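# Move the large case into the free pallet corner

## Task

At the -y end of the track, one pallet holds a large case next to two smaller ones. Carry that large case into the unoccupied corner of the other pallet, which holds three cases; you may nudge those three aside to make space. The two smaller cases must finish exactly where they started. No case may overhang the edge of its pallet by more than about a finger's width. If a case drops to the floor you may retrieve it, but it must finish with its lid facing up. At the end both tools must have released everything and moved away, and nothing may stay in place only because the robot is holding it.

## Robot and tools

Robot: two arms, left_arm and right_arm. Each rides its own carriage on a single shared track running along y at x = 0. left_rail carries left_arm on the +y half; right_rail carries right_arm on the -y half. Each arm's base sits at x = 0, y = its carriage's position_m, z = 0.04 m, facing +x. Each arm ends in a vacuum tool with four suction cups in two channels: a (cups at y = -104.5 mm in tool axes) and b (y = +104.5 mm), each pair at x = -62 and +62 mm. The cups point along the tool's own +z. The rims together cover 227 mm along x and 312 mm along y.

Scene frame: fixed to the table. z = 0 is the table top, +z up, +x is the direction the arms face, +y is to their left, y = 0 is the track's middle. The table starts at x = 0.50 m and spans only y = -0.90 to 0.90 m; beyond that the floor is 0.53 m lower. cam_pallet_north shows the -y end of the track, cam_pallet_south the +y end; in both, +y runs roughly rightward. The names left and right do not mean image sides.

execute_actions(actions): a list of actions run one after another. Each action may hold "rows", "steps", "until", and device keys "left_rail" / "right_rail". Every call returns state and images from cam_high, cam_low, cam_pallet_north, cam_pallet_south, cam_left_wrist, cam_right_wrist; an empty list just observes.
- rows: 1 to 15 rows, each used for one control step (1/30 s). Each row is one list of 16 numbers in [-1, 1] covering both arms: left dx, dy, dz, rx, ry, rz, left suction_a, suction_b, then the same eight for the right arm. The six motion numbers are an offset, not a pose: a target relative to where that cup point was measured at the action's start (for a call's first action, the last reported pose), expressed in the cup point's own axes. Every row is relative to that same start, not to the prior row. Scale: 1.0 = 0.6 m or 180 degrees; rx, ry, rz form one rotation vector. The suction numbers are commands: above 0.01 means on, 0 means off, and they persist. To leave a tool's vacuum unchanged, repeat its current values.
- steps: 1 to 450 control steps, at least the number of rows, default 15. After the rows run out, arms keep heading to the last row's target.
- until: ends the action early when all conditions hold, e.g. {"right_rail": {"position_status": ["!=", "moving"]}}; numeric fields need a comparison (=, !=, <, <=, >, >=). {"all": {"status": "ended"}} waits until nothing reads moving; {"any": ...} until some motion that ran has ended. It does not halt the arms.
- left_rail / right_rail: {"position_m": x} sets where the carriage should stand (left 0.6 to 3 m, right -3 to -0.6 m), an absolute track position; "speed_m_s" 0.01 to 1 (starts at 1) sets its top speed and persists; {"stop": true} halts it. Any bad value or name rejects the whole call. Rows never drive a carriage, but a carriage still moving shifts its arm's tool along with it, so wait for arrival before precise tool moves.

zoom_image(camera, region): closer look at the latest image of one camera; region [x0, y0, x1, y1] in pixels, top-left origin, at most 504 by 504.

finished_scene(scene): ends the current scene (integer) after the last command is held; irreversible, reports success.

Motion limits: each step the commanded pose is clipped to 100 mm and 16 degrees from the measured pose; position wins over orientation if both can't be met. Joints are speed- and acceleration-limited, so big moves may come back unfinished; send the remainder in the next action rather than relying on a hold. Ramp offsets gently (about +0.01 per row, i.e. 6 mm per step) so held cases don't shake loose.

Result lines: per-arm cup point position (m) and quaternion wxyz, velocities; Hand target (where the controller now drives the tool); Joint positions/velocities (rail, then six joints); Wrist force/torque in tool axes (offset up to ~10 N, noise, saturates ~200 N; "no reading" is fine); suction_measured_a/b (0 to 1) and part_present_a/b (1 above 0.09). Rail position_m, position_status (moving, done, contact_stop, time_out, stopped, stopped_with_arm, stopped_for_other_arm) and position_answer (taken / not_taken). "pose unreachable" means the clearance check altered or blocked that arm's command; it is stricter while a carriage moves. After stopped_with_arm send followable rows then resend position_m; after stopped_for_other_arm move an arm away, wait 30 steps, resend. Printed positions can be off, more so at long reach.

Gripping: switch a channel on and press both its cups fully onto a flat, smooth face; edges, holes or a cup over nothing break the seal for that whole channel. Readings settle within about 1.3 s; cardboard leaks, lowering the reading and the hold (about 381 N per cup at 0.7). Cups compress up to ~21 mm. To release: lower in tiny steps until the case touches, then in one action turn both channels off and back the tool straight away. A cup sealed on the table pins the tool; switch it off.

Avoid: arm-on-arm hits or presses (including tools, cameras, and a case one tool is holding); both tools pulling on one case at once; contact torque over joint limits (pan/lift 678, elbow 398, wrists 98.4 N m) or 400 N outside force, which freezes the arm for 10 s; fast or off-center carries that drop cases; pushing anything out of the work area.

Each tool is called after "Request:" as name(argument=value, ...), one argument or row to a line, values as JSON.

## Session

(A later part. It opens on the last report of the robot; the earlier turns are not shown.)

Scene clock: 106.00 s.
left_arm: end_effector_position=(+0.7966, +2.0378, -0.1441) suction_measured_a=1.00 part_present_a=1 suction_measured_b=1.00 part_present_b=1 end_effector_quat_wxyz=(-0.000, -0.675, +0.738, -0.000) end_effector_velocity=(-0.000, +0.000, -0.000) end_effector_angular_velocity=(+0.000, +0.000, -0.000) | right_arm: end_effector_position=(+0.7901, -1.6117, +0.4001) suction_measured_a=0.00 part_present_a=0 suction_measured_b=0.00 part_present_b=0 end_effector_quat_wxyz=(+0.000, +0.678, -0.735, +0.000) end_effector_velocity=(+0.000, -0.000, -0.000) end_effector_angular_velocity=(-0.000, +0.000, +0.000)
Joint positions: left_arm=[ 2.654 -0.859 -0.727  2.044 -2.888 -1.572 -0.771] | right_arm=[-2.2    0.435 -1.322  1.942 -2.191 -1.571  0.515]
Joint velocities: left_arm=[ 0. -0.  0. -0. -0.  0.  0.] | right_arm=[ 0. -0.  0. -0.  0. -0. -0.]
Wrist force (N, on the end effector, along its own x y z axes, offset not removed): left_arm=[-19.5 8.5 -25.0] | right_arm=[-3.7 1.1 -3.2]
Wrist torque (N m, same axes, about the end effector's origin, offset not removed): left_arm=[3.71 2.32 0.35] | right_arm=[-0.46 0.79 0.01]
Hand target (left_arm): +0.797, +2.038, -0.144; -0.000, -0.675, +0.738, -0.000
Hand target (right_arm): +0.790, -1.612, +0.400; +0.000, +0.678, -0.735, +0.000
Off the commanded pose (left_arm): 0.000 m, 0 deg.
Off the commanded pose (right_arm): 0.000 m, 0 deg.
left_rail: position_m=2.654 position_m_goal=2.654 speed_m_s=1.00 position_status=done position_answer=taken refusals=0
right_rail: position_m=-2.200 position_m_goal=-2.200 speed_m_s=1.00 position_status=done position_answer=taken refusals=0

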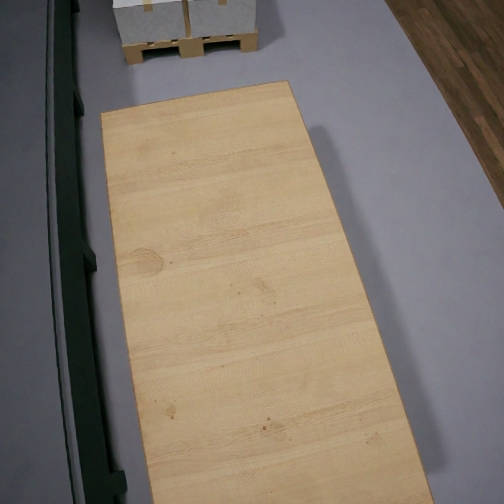

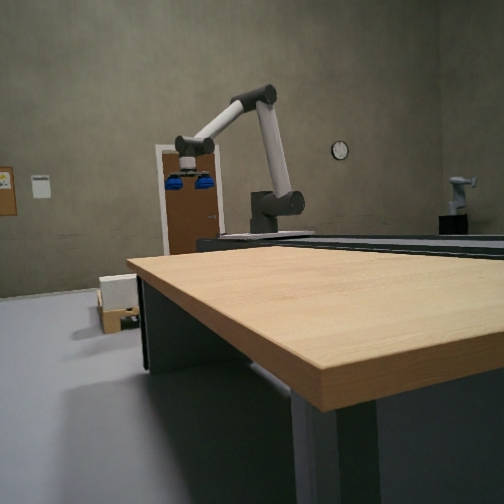

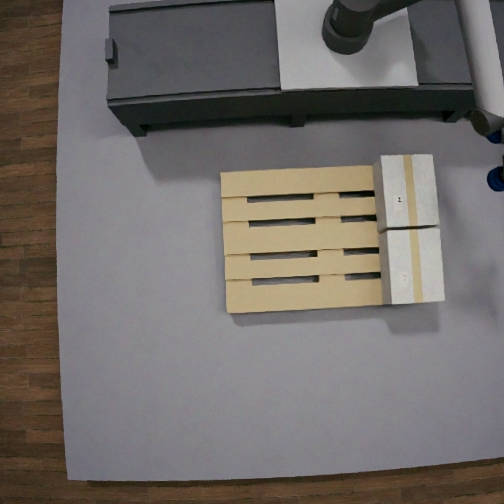

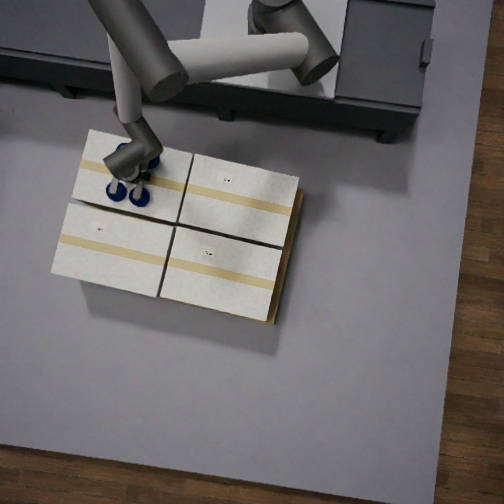

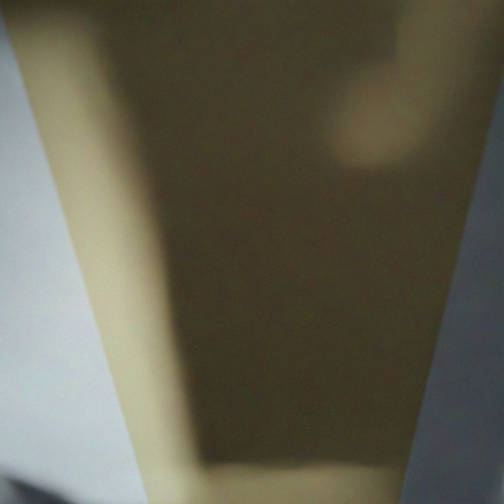

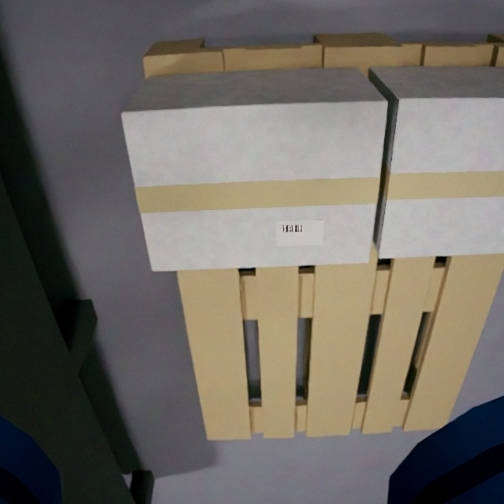

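Request:
execute_actions(
  actions=[
    {"rows": [[0,0,-0.015,0,0,0,0,0,0,0,0,0,0,0,0,0],[0,0,-0.03,0,0,0,0,0,0,0,0,0,0,0,0,0],[0,0,-0.045,0,0,0,0,0,0,0,0,0,0,0,0,0],[0,0,-0.06,0,0,0,0,0,0,0,0,0,0,0,0,0],[0,0,-0.08,0,0,0,0,0,0,0,0,0,0,0,0,0],[0,0,-0.10,0,0,0,0,0,0,0,0,0,0,0,0,0],[0,0,-0.125,0,0,0,0,0,0,0,0,0,0,0,0,0],[0,0,-0.155,0,0,0,0,0,0,0,0,0,0,0,0,0]], "steps": 8},
  ],
)

Scene clock: 106.60 s.
left_arm: end_effector_position=(+0.7965, +2.0381, -0.1058) suction_measured_a=0.00 part_present_a=0 suction_measured_b=0.00 part_present_b=0 end_effector_quat_wxyz=(-0.000, -0.675, +0.738, +0.000) end_effector_velocity=(-0.001, +0.001, +0.294) end_effector_angular_velocity=(-0.002, -0.001, -0.001) | right_arm: end_effector_position=(+0.7901, -1.6117, +0.4001) suction_measured_a=0.00 part_present_a=0 suction_measured_b=0.00 part_present_b=0 end_effector_quat_wxyz=(+0.000, +0.678, -0.735, +0.000) end_effector_velocity=(-0.000, +0.000, +0.000) end_effector_angular_velocity=(+0.000, -0.000, +0.000)
Joint positions: left_arm=[ 2.654 -0.859 -0.776  2.052 -2.847 -1.572 -0.771] | right_arm=[-2.2    0.435 -1.322  1.942 -2.191 -1.571  0.515]
Joint velocities: left_arm=[ 0.     0.    -0.369  0.053  0.314 -0.     0.001] | right_arm=[ 0.  0. -0. -0.  0. -0. -0.]
Wrist force (N, on the end effector, along its own x y z axes, offset not removed): left_arm=[-4.1 -3.4 -0.7] | right_arm=[3.5 7.0 -4.0]
Wrist torque (N m, same axes, about the end effector's origin, offset not removed): left_arm=[-0.32 1.28 0.07] | right_arm=[0.36 -0.18 -0.01]
Hand target (left_arm): +0.797, +2.038, -0.054; -0.000, -0.675, +0.738, -0.001
Hand target (right_arm): +0.790, -1.612, +0.400; +0.000, +0.678, -0.735, +0.000
Off the commanded pose (left_arm): 0.055 m, 0 deg.
Off the commanded pose (right_arm): 0.000 m, 0 deg.
left_rail: position_m=2.654 position_m_goal=2.654 speed_m_s=1.00 position_status=done position_answer=taken refusals=0
right_rail: position_m=-2.200 position_m_goal=-2.200 speed_m_s=1.00 position_status=done position_answer=taken refusals=0

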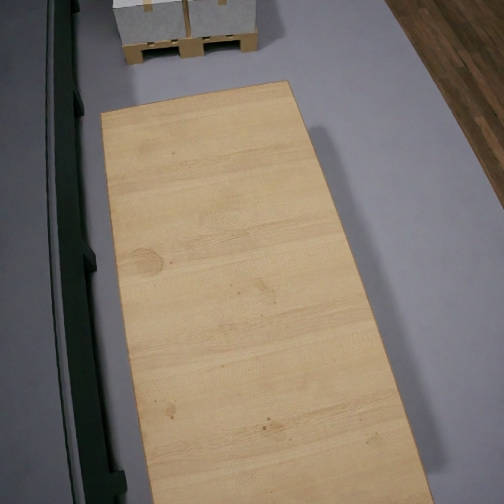

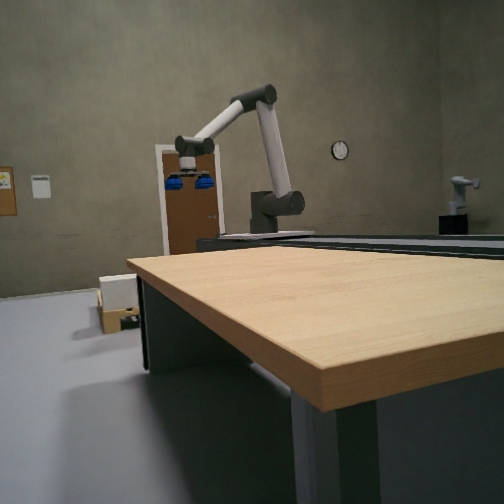

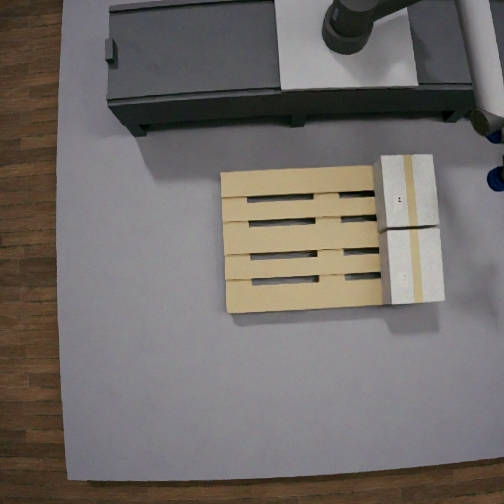

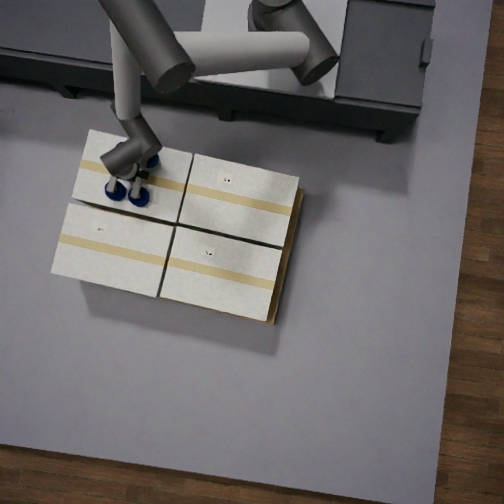

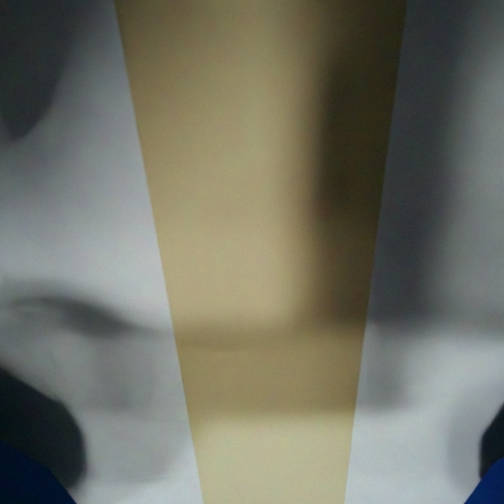

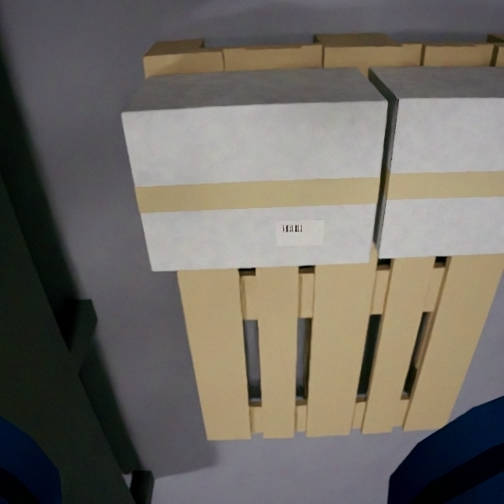

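Request:
execute_actions(
  actions=[
    {"rows": [[0,0,-0.24,0,0,0,0,0,0,0,0,0,0,0,0,0]], "steps": 1},
  ],
)

Scene clock: 106.83 s.
left_arm: end_effector_position=(+0.7967, +2.0381, -0.0591) suction_measured_a=0.00 part_present_a=0 suction_measured_b=0.00 part_present_b=0 end_effector_quat_wxyz=(-0.000, -0.675, +0.738, -0.001) end_effector_velocity=(-0.001, +0.002, +0.057) end_effector_angular_velocity=(-0.001, -0.001, -0.000) | right_arm: end_effector_position=(+0.7901, -1.6117, +0.4001) suction_measured_a=0.00 part_present_a=0 suction_measured_b=0.00 part_present_b=0 end_effector_quat_wxyz=(+0.000, +0.678, -0.735, +0.000) end_effector_velocity=(+0.000, +0.000, -0.000) end_effector_angular_velocity=(-0.000, +0.000, -0.000)
Joint positions: left_arm=[ 2.654 -0.859 -0.833  2.058 -2.798 -1.572 -0.771] | right_arm=[-2.2    0.435 -1.322  1.942 -2.191 -1.571  0.515]
Joint velocities: left_arm=[ 0.     0.    -0.072  0.008  0.063 -0.     0.   ] | right_arm=[ 0. -0.  0. -0.  0.  0.  0.]
Wrist force (N, on the end effector, along its own x y z axes, offset not removed): left_arm=[-6.5 -3.5 -1.1] | right_arm=[1.8 5.1 -2.4]
Wrist torque (N m, same axes, about the end effector's origin, offset not removed): left_arm=[-0.46 1.56 0.15] | right_arm=[-0.03 0.00 0.00]
Hand target (left_arm): +0.797, +2.039, +0.031; -0.000, -0.675, +0.738, -0.003
Hand target (right_arm): +0.790, -1.612, +0.400; +0.000, +0.678, -0.735, +0.000
Off the commanded pose (left_arm): 0.097 m, 0 deg.
Off the commanded pose (right_arm): 0.000 m, 0 deg.
left_rail: position_m=2.654 position_m_goal=2.654 speed_m_s=1.00 position_status=done position_answer=taken refusals=0
right_rail: position_m=-2.200 position_m_goal=-2.200 speed_m_s=1.00 position_status=done position_answer=taken refusals=0

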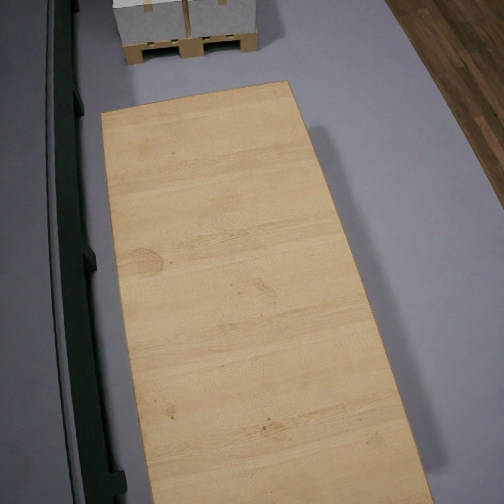

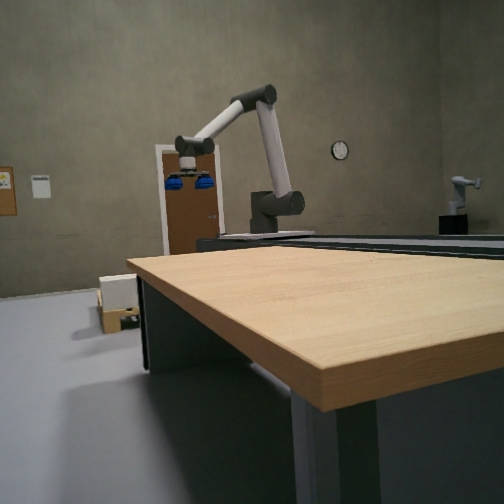

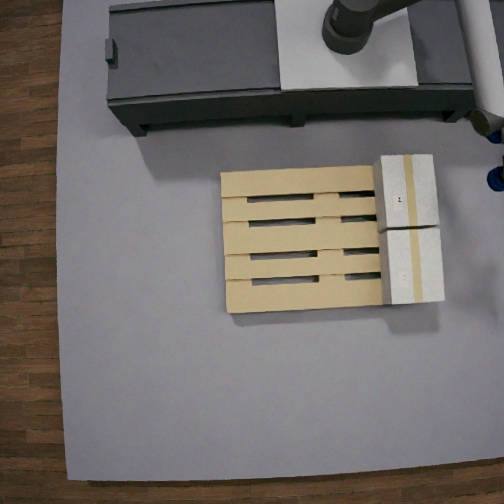

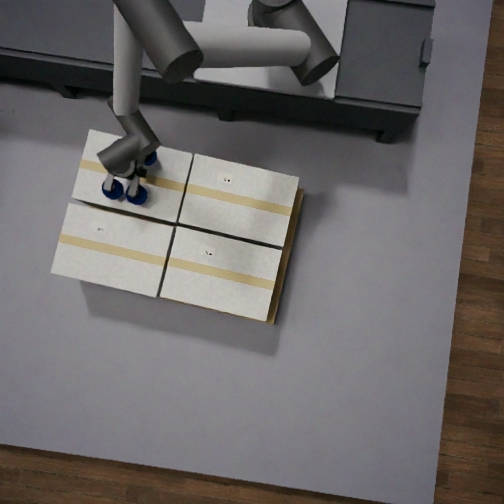

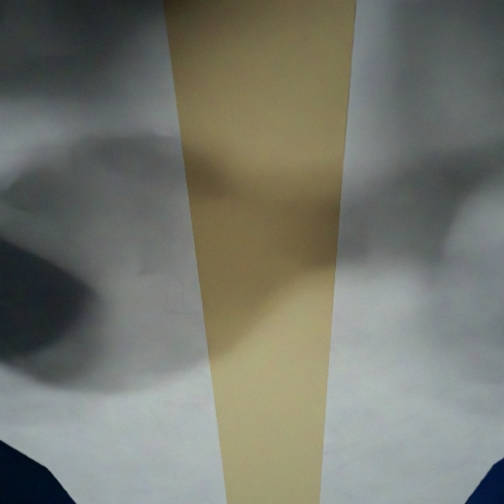

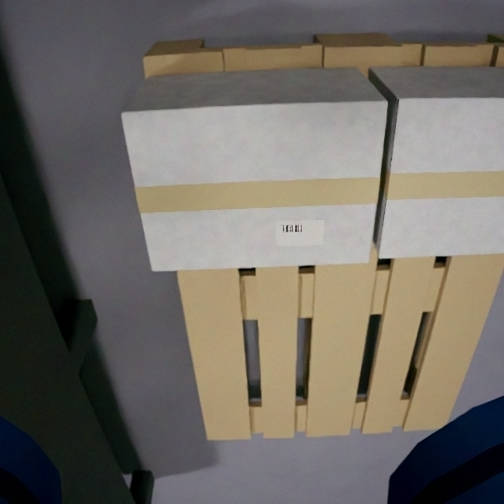

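Request:
zoom_image(
  camera="cam_pallet_south",
  region=[30, 90, 330, 340],
)

Region (30, 90, 330, 340) of cam_pallet_south's 504x504 image, scaled by 1.680, with more detail than that image has.

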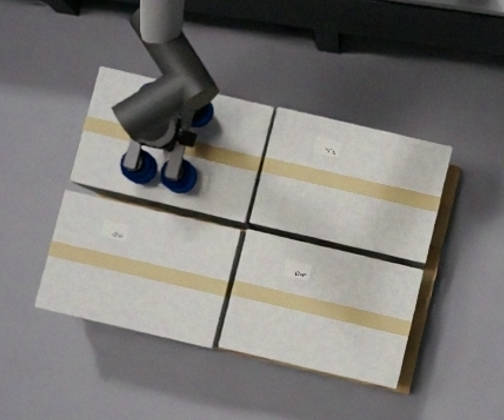

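Request:
execute_actions(
  actions=[],
)

Scene clock: 107.10 s.
left_arm: end_effector_position=(+0.7970, +2.0386, +0.0235) suction_measured_a=0.00 part_present_a=0 suction_measured_b=0.00 part_present_b=0 end_effector_quat_wxyz=(-0.000, -0.675, +0.738, -0.003) end_effector_velocity=(-0.002, +0.004, +0.089) end_effector_angular_velocity=(-0.004, -0.004, +0.000) | right_arm: end_effector_position=(+0.7901, -1.6117, +0.4001) suction_measured_a=0.00 part_present_a=0 suction_measured_b=0.00 part_present_b=0 end_effector_quat_wxyz=(+0.000, +0.678, -0.735, +0.000) end_effector_velocity=(-0.000, +0.000, +0.000) end_effector_angular_velocity=(-0.000, -0.000, +0.000)
Joint positions: left_arm=[ 2.654 -0.858 -0.934  2.061 -2.703 -1.572 -0.77 ] | right_arm=[-2.2    0.435 -1.322  1.942 -2.191 -1.571  0.515]
Joint velocities: left_arm=[ 0.     0.    -0.108  0.003  0.099  0.001  0.   ] | right_arm=[ 0.  0. -0. -0.  0. -0. -0.]
Wrist force (N, on the end effector, along its own x y z axes, offset not removed): left_arm=[-6.3 -0.7 -8.1] | right_arm=[1.7 -2.7 4.8]
Wrist torque (N m, same axes, about the end effector's origin, offset not removed): left_arm=[-0.09 1.61 0.26] | right_arm=[-0.75 0.08 0.14]
Hand target (left_arm): +0.797, +2.039, +0.031; -0.000, -0.675, +0.738, -0.003
Hand target (right_arm): +0.790, -1.612, +0.400; +0.000, +0.678, -0.735, +0.000
Off the commanded pose (left_arm): 0.015 m, 0 deg.
Off the commanded pose (right_arm): 0.000 m, 0 deg.
left_rail: position_m=2.654 position_m_goal=2.654 speed_m_s=1.00 position_status=done position_answer=taken refusals=0
right_rail: position_m=-2.200 position_m_goal=-2.200 speed_m_s=1.00 position_status=done position_answer=taken refusals=0

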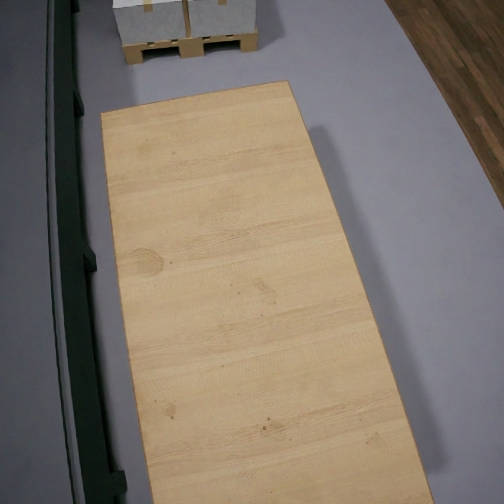

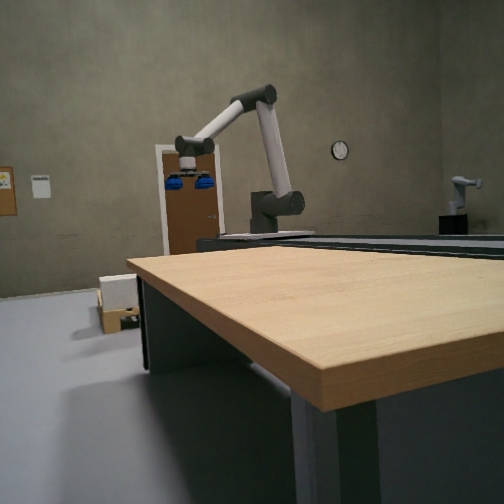

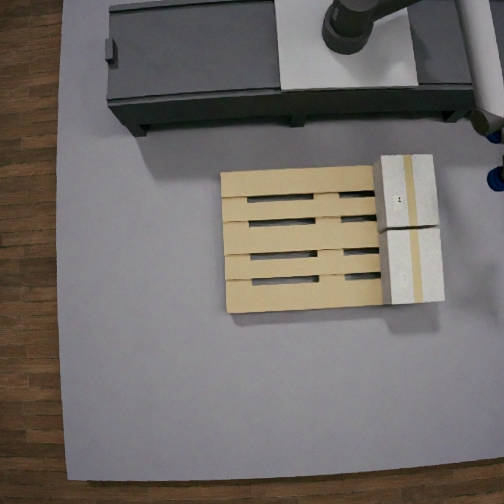

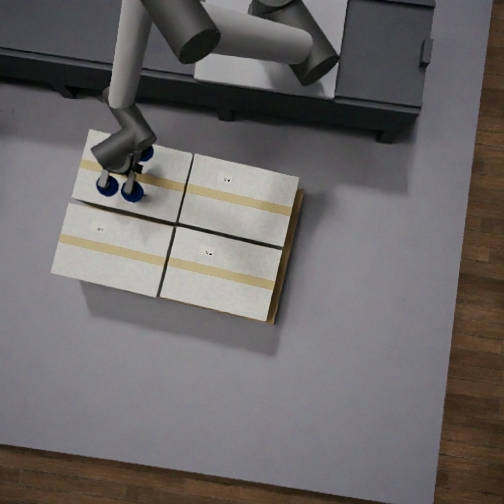

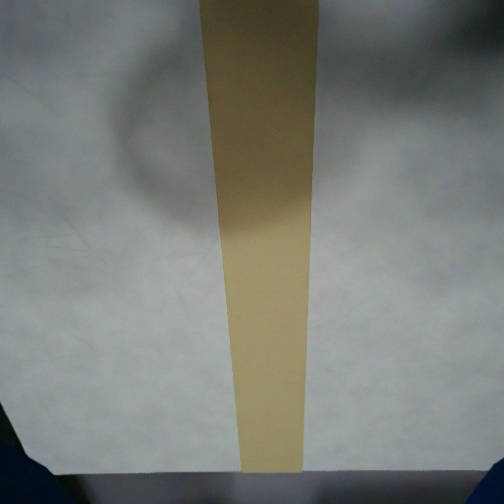

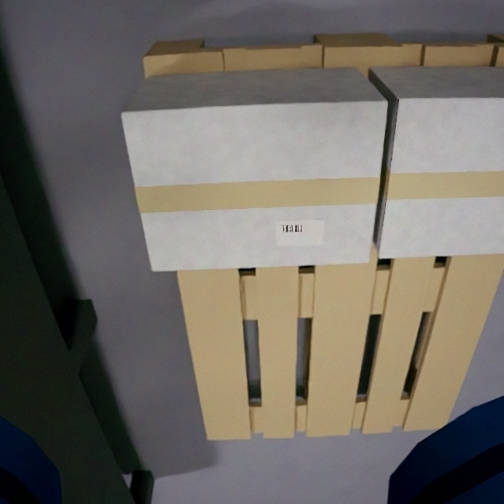

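Continuing to raise the tool.

Request:
execute_actions(
  actions=[
    {"rows": [[0,0,-0.17,0,0,0,0,0,0,0,0,0,0,0,0,0]], "steps": 1},
  ],
)

Scene clock: 107.23 s.
left_arm: end_effector_position=(+0.7967, +2.0389, +0.0295) suction_measured_a=0.00 part_present_a=0 suction_measured_b=0.00 part_present_b=0 end_effector_quat_wxyz=(-0.000, -0.675, +0.738, -0.003) end_effector_velocity=(-0.001, +0.001, +0.025) end_effector_angular_velocity=(+0.000, -0.001, -0.000) | right_arm: end_effector_position=(+0.7901, -1.6117, +0.4001) suction_measured_a=0.00 part_present_a=0 suction_measured_b=0.00 part_present_b=0 end_effector_quat_wxyz=(+0.000, +0.678, -0.735, +0.000) end_effector_velocity=(+0.000, -0.000, -0.000) end_effector_angular_velocity=(-0.000, +0.000, -0.000)
Joint positions: left_arm=[ 2.654 -0.858 -0.941  2.061 -2.696 -1.571 -0.77 ] | right_arm=[-2.2    0.435 -1.322  1.942 -2.191 -1.571  0.515]
Joint velocities: left_arm=[ 0.     0.    -0.031 -0.     0.03   0.     0.   ] | right_arm=[ 0. -0.  0. -0. -0.  0. -0.]
Wrist force (N, on the end effector, along its own x y z axes, offset not removed): left_arm=[-5.2 -0.8 -1.9] | right_arm=[-7.2 1.6 0.6]
Wrist torque (N m, same axes, about the end effector's origin, offset not removed): left_arm=[-0.17 1.51 0.23] | right_arm=[-0.38 1.21 0.06]
Hand target (left_arm): +0.797, +2.040, +0.120; -0.000, -0.675, +0.737, -0.006
Hand target (right_arm): +0.790, -1.612, +0.400; +0.000, +0.678, -0.735, +0.000
Off the commanded pose (left_arm): 0.096 m, 0 deg.
Off the commanded pose (right_arm): 0.000 m, 0 deg.
left_rail: position_m=2.654 position_m_goal=2.654 speed_m_s=1.00 position_status=done position_answer=taken refusals=0
right_rail: position_m=-2.200 position_m_goal=-2.200 speed_m_s=1.00 position_status=done position_answer=taken refusals=0

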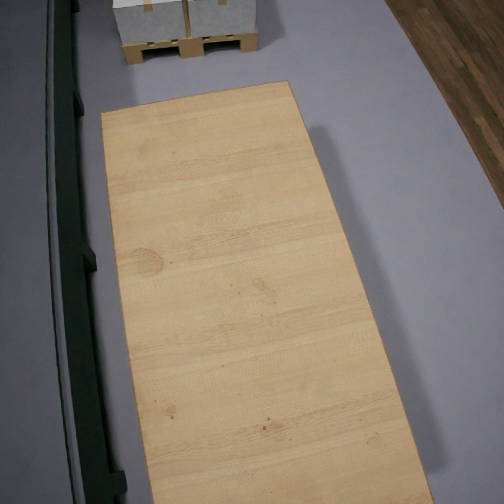

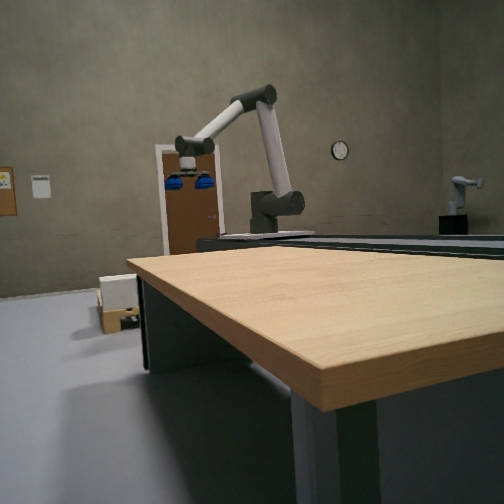

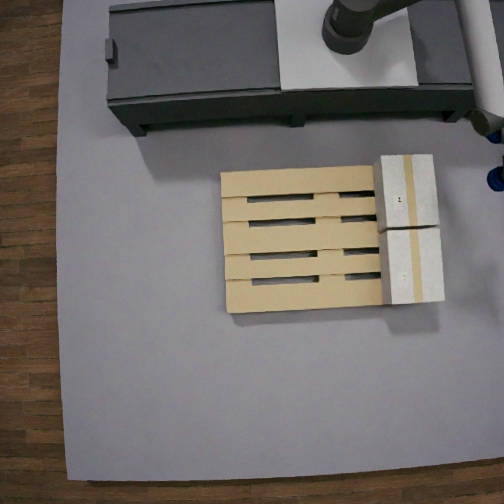

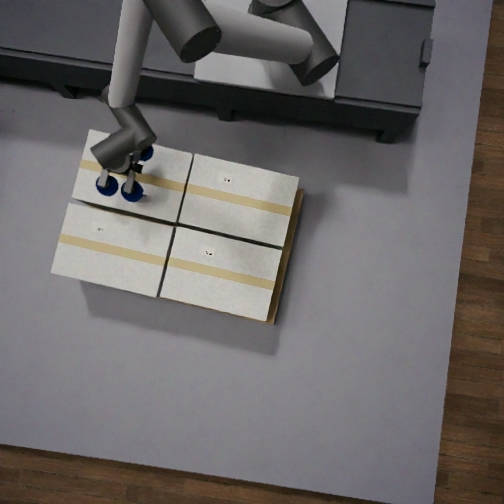

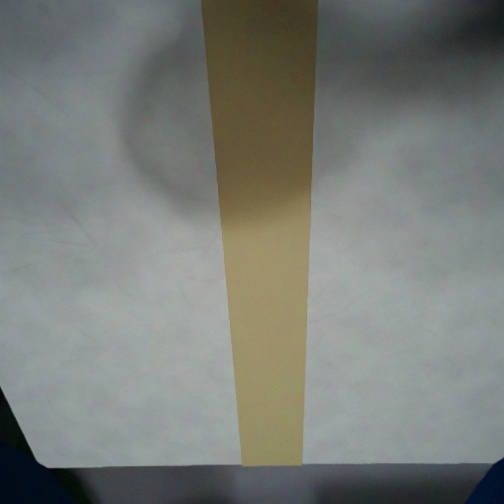

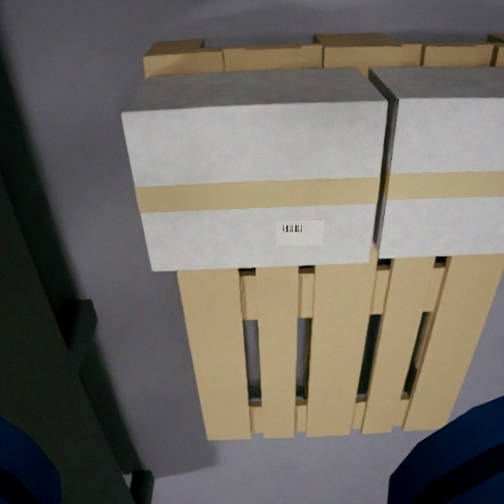

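Request:
zoom_image(
  camera="cam_pallet_south",
  region=[40, 110, 200, 240],
)

Region (40, 110, 200, 240) of cam_pallet_south's 504x504 image, scaled by 3.150, with more detail than that image has; it fills the top 410 rows of this view, and the rest is white.

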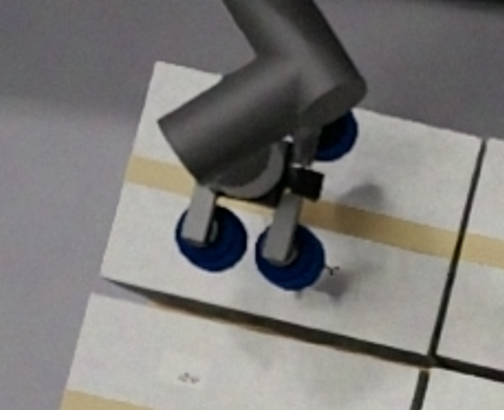

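Request:
execute_actions(
  actions=[],
)

Scene clock: 107.70 s.
left_arm: end_effector_position=(+0.7967, +2.0400, +0.1189) suction_measured_a=0.00 part_present_a=0 suction_measured_b=0.00 part_present_b=0 end_effector_quat_wxyz=(-0.000, -0.675, +0.737, -0.006) end_effector_velocity=(-0.001, +0.001, +0.008) end_effector_angular_velocity=(+0.001, +0.000, -0.000) | right_arm: end_effector_position=(+0.7901, -1.6117, +0.4001) suction_measured_a=0.00 part_present_a=0 suction_measured_b=0.00 part_present_b=0 end_effector_quat_wxyz=(+0.000, +0.678, -0.735, +0.000) end_effector_velocity=(-0.000, +0.000, +0.000) end_effector_angular_velocity=(-0.000, -0.000, +0.000)
Joint positions: left_arm=[ 2.654 -0.857 -1.044  2.051 -2.589 -1.571 -0.769] | right_arm=[-2.2    0.435 -1.322  1.942 -2.191 -1.571  0.515]
Joint velocities: left_arm=[ 0.    -0.    -0.01  -0.001  0.011  0.     0.   ] | right_arm=[ 0.  0. -0. -0.  0. -0. -0.]
Wrist force (N, on the end effector, along its own x y z axes, offset not removed): left_arm=[-7.0 -1.1 -1.5] | right_arm=[-1.1 5.5 -4.0]
Wrist torque (N m, same axes, about the end effector's origin, offset not removed): left_arm=[-0.09 1.65 0.16] | right_arm=[0.20 0.39 0.17]
Hand target (left_arm): +0.797, +2.040, +0.120; -0.000, -0.675, +0.737, -0.006
Hand target (right_arm): +0.790, -1.612, +0.400; +0.000, +0.678, -0.735, +0.000
Off the commanded pose (left_arm): 0.007 m, 0 deg.
Off the commanded pose (right_arm): 0.000 m, 0 deg.
left_rail: position_m=2.654 position_m_goal=2.654 speed_m_s=1.00 position_status=done position_answer=taken refusals=0
right_rail: position_m=-2.200 position_m_goal=-2.200 speed_m_s=1.00 position_status=done position_answer=taken refusals=0

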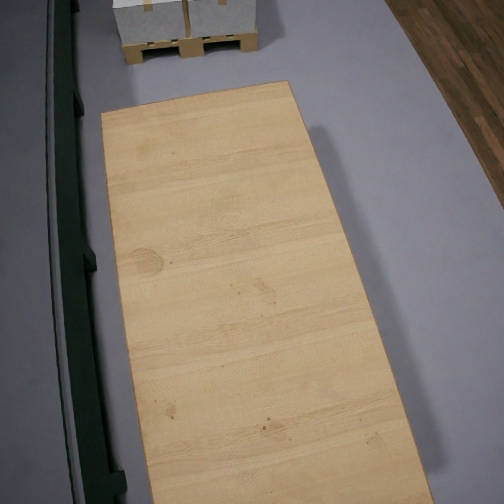

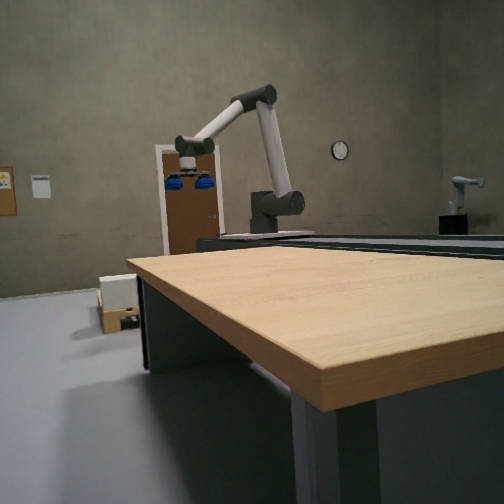

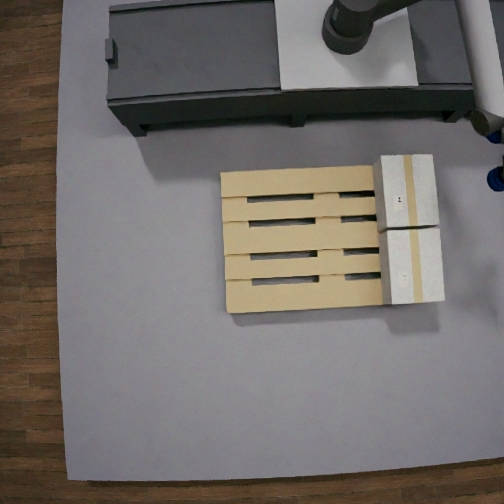

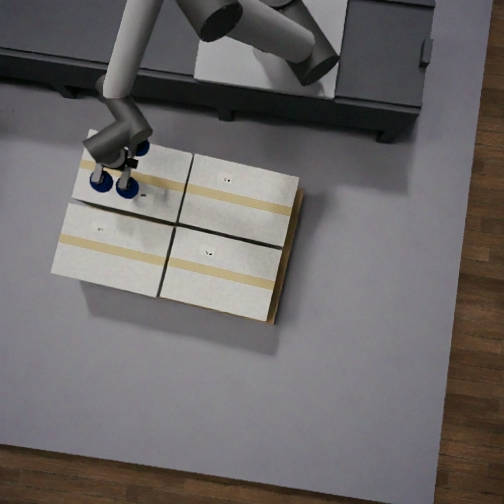

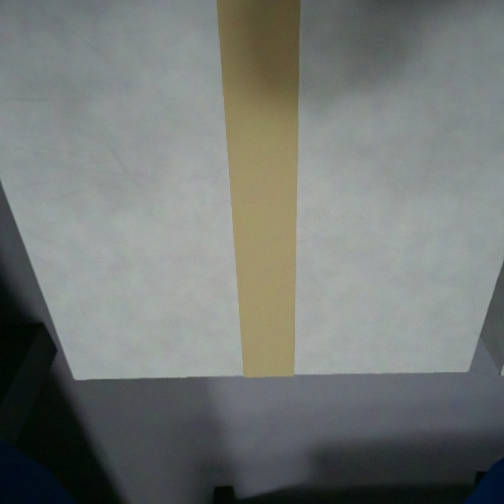

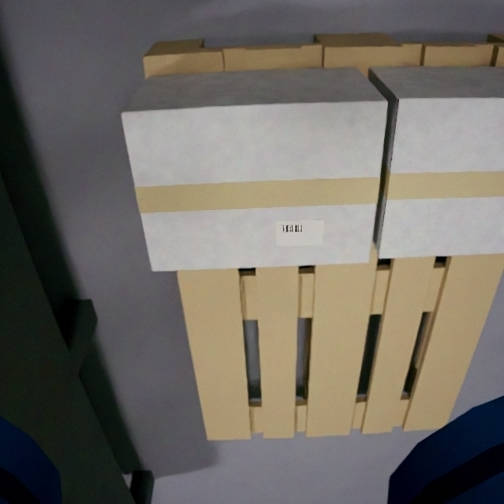

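Request:
execute_actions(
  actions=[
    {"rows": [[0,0,-0.155,0,0,0,0,0,0,0,0,0,0,0,0,0]], "steps": 1},
  ],
)

Scene clock: 107.90 s.
left_arm: end_effector_position=(+0.7967, +2.0400, +0.1195) suction_measured_a=0.00 part_present_a=0 suction_measured_b=0.00 part_present_b=0 end_effector_quat_wxyz=(-0.000, -0.675, +0.737, -0.006) end_effector_velocity=(+0.001, -0.001, +0.009) end_effector_angular_velocity=(-0.002, -0.002, -0.000) | right_arm: end_effector_position=(+0.7901, -1.6117, +0.4001) suction_measured_a=0.00 part_present_a=0 suction_measured_b=0.00 part_present_b=0 end_effector_quat_wxyz=(+0.000, +0.678, -0.735, +0.000) end_effector_velocity=(+0.000, -0.000, -0.000) end_effector_angular_velocity=(+0.000, +0.000, -0.000)
Joint positions: left_arm=[ 2.654 -0.857 -1.045  2.051 -2.588 -1.571 -0.769] | right_arm=[-2.2    0.435 -1.322  1.942 -2.191 -1.571  0.515]
Joint velocities: left_arm=[ 0.     0.    -0.009 -0.004  0.01   0.     0.   ] | right_arm=[ 0. -0.  0. -0. -0.  0. -0.]
Wrist force (N, on the end effector, along its own x y z axes, offset not removed): left_arm=[-5.3 -2.3 -0.2] | right_arm=[-3.5 1.8 4.3]
Wrist torque (N m, same axes, about the end effector's origin, offset not removed): left_arm=[-0.43 1.40 0.07] | right_arm=[-0.31 0.55 0.16]
Hand target (left_arm): +0.796, +2.042, +0.207; -0.000, -0.675, +0.737, -0.009
Hand target (right_arm): +0.790, -1.612, +0.400; +0.000, +0.678, -0.735, +0.000
Off the commanded pose (left_arm): 0.092 m, 0 deg.
Off the commanded pose (right_arm): 0.000 m, 0 deg.
left_rail: position_m=2.654 position_m_goal=2.654 speed_m_s=1.00 position_status=done position_answer=taken refusals=0
right_rail: position_m=-2.200 position_m_goal=-2.200 speed_m_s=1.00 position_status=done position_answer=taken refusals=0

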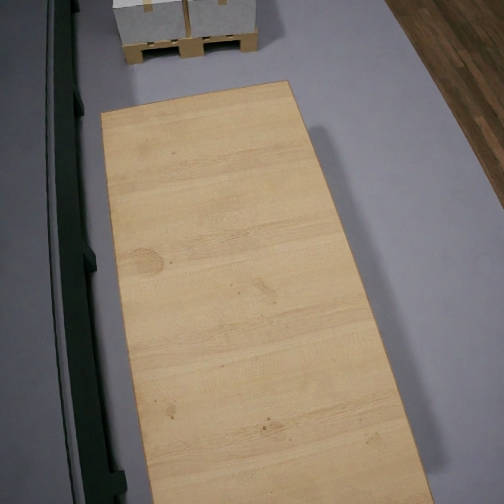

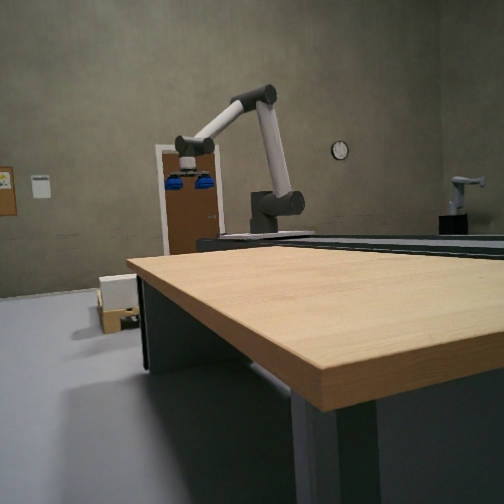

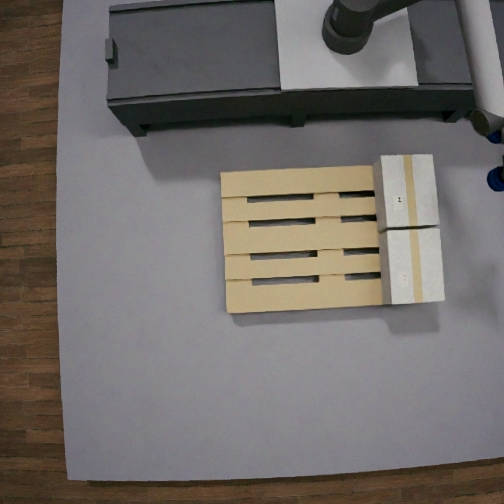

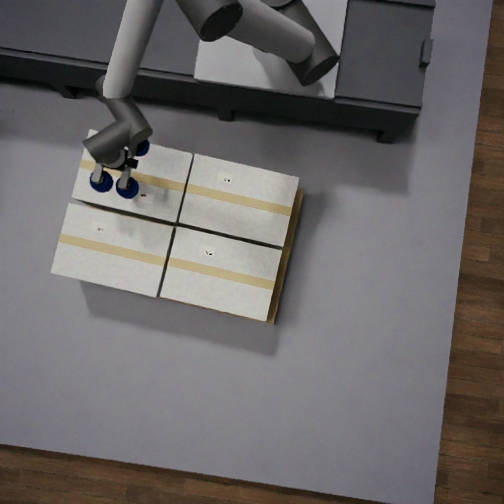

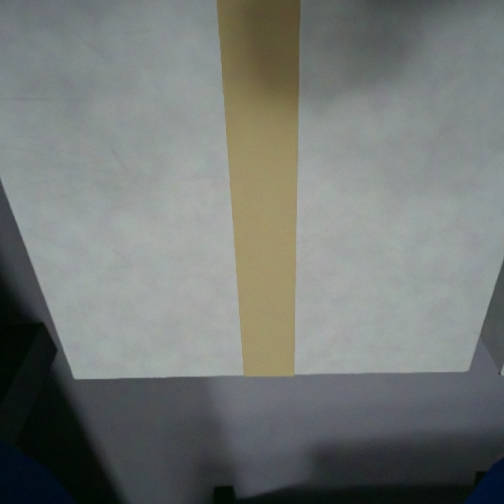

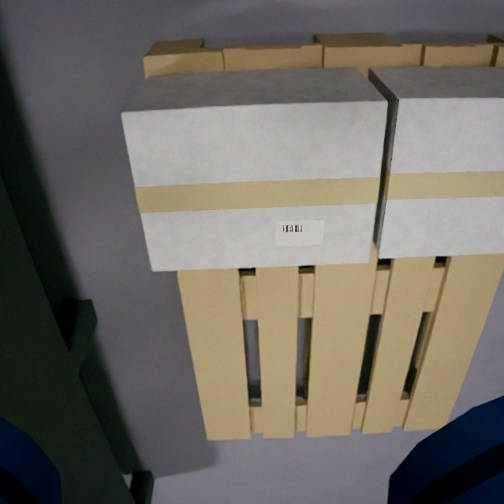

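Request:
zoom_image(
  camera="cam_pallet_south",
  region=[40, 180, 320, 340],
)

Region (40, 180, 320, 340) of cam_pallet_south's 504x504 image, scaled by 1.800, with more detail than that image has; it fills the top 288 rows of this view, and the rest is white.

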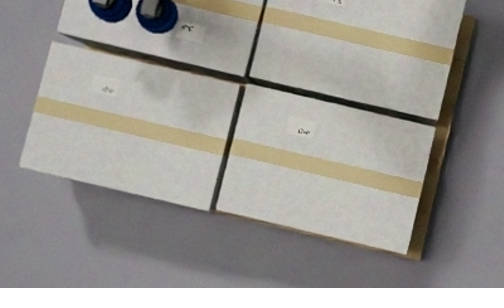

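Request:
execute_actions(
  actions=[],
)

Scene clock: 108.27 s.
left_arm: end_effector_position=(+0.7961, +2.0417, +0.2052) suction_measured_a=0.00 part_present_a=0 suction_measured_b=0.00 part_present_b=0 end_effector_quat_wxyz=(-0.000, -0.675, +0.737, -0.009) end_effector_velocity=(-0.002, +0.003, +0.026) end_effector_angular_velocity=(+0.002, +0.001, -0.000) | right_arm: end_effector_position=(+0.7901, -1.6117, +0.4001) suction_measured_a=0.00 part_present_a=0 suction_measured_b=0.00 part_present_b=0 end_effector_quat_wxyz=(+0.000, +0.678, -0.735, +0.000) end_effector_velocity=(+0.000, -0.000, -0.000) end_effector_angular_velocity=(-0.000, +0.000, -0.000)
Joint positions: left_arm=[ 2.654 -0.857 -1.137  2.03  -2.481 -1.571 -0.769] | right_arm=[-2.2    0.435 -1.322  1.942 -2.191 -1.571  0.515]
Joint velocities: left_arm=[ 0.     0.    -0.029 -0.005  0.036  0.     0.   ] | right_arm=[ 0. -0.  0. -0.  0. -0.  0.]
Wrist force (N, on the end effector, along its own x y z axes, offset not removed): left_arm=[-7.1 -1.6 -3.7] | right_arm=[-3.1 1.6 1.9]
Wrist torque (N m, same axes, about the end effector's origin, offset not removed): left_arm=[-0.28 1.66 0.02] | right_arm=[-0.51 0.48 -0.07]
Hand target (left_arm): +0.796, +2.042, +0.207; -0.000, -0.675, +0.737, -0.009
Hand target (right_arm): +0.790, -1.612, +0.400; +0.000, +0.678, -0.735, +0.000
Off the commanded pose (left_arm): 0.007 m, 0 deg.
Off the commanded pose (right_arm): 0.000 m, 0 deg.
left_rail: position_m=2.654 position_m_goal=2.654 speed_m_s=1.00 position_status=done position_answer=taken refusals=0
right_rail: position_m=-2.200 position_m_goal=-2.200 speed_m_s=1.00 position_status=done position_answer=taken refusals=0

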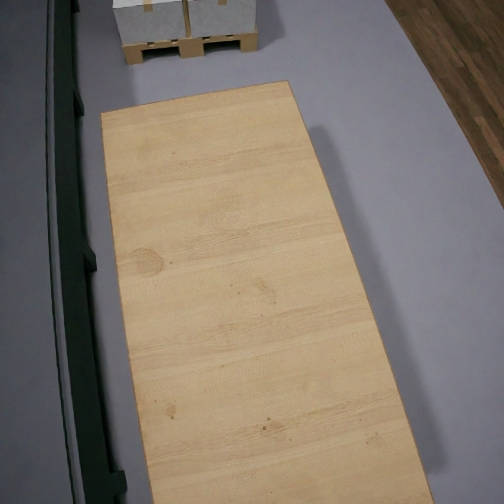

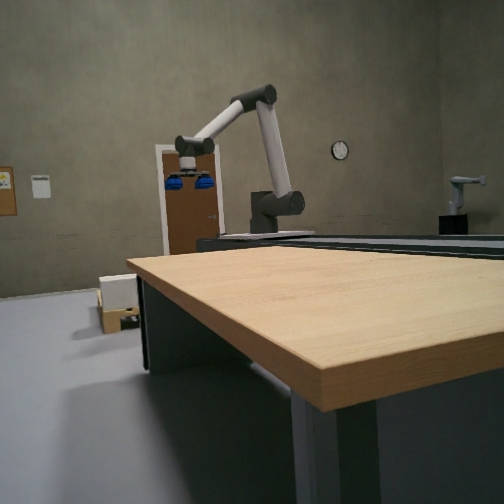

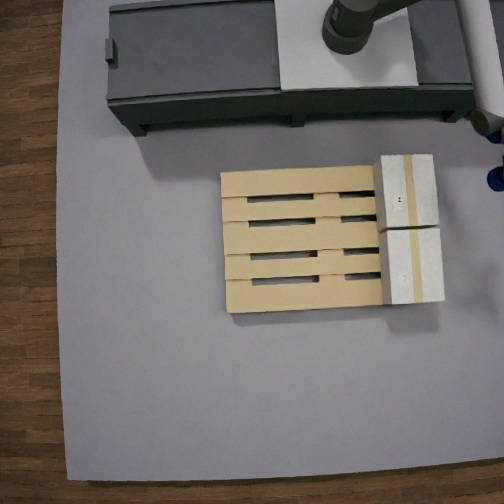

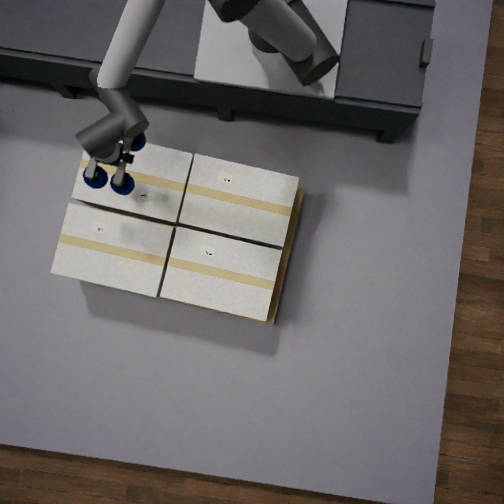

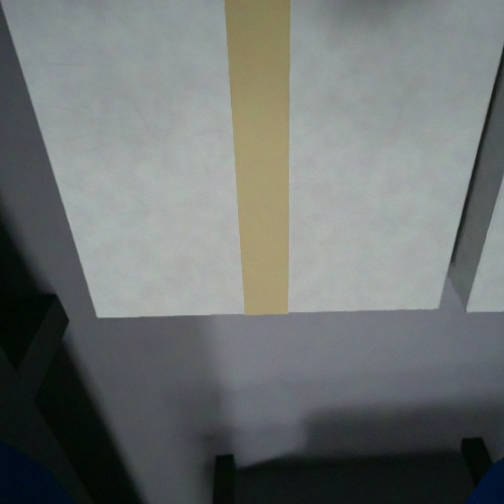

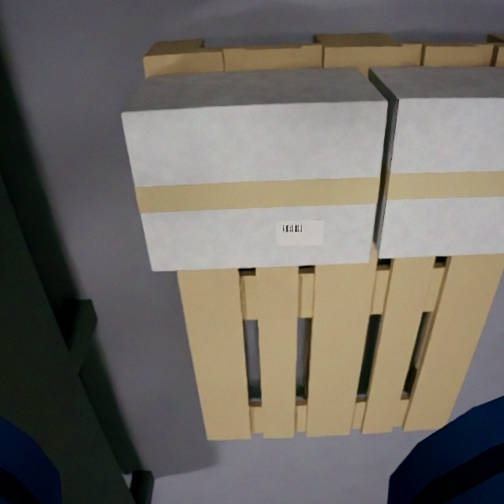

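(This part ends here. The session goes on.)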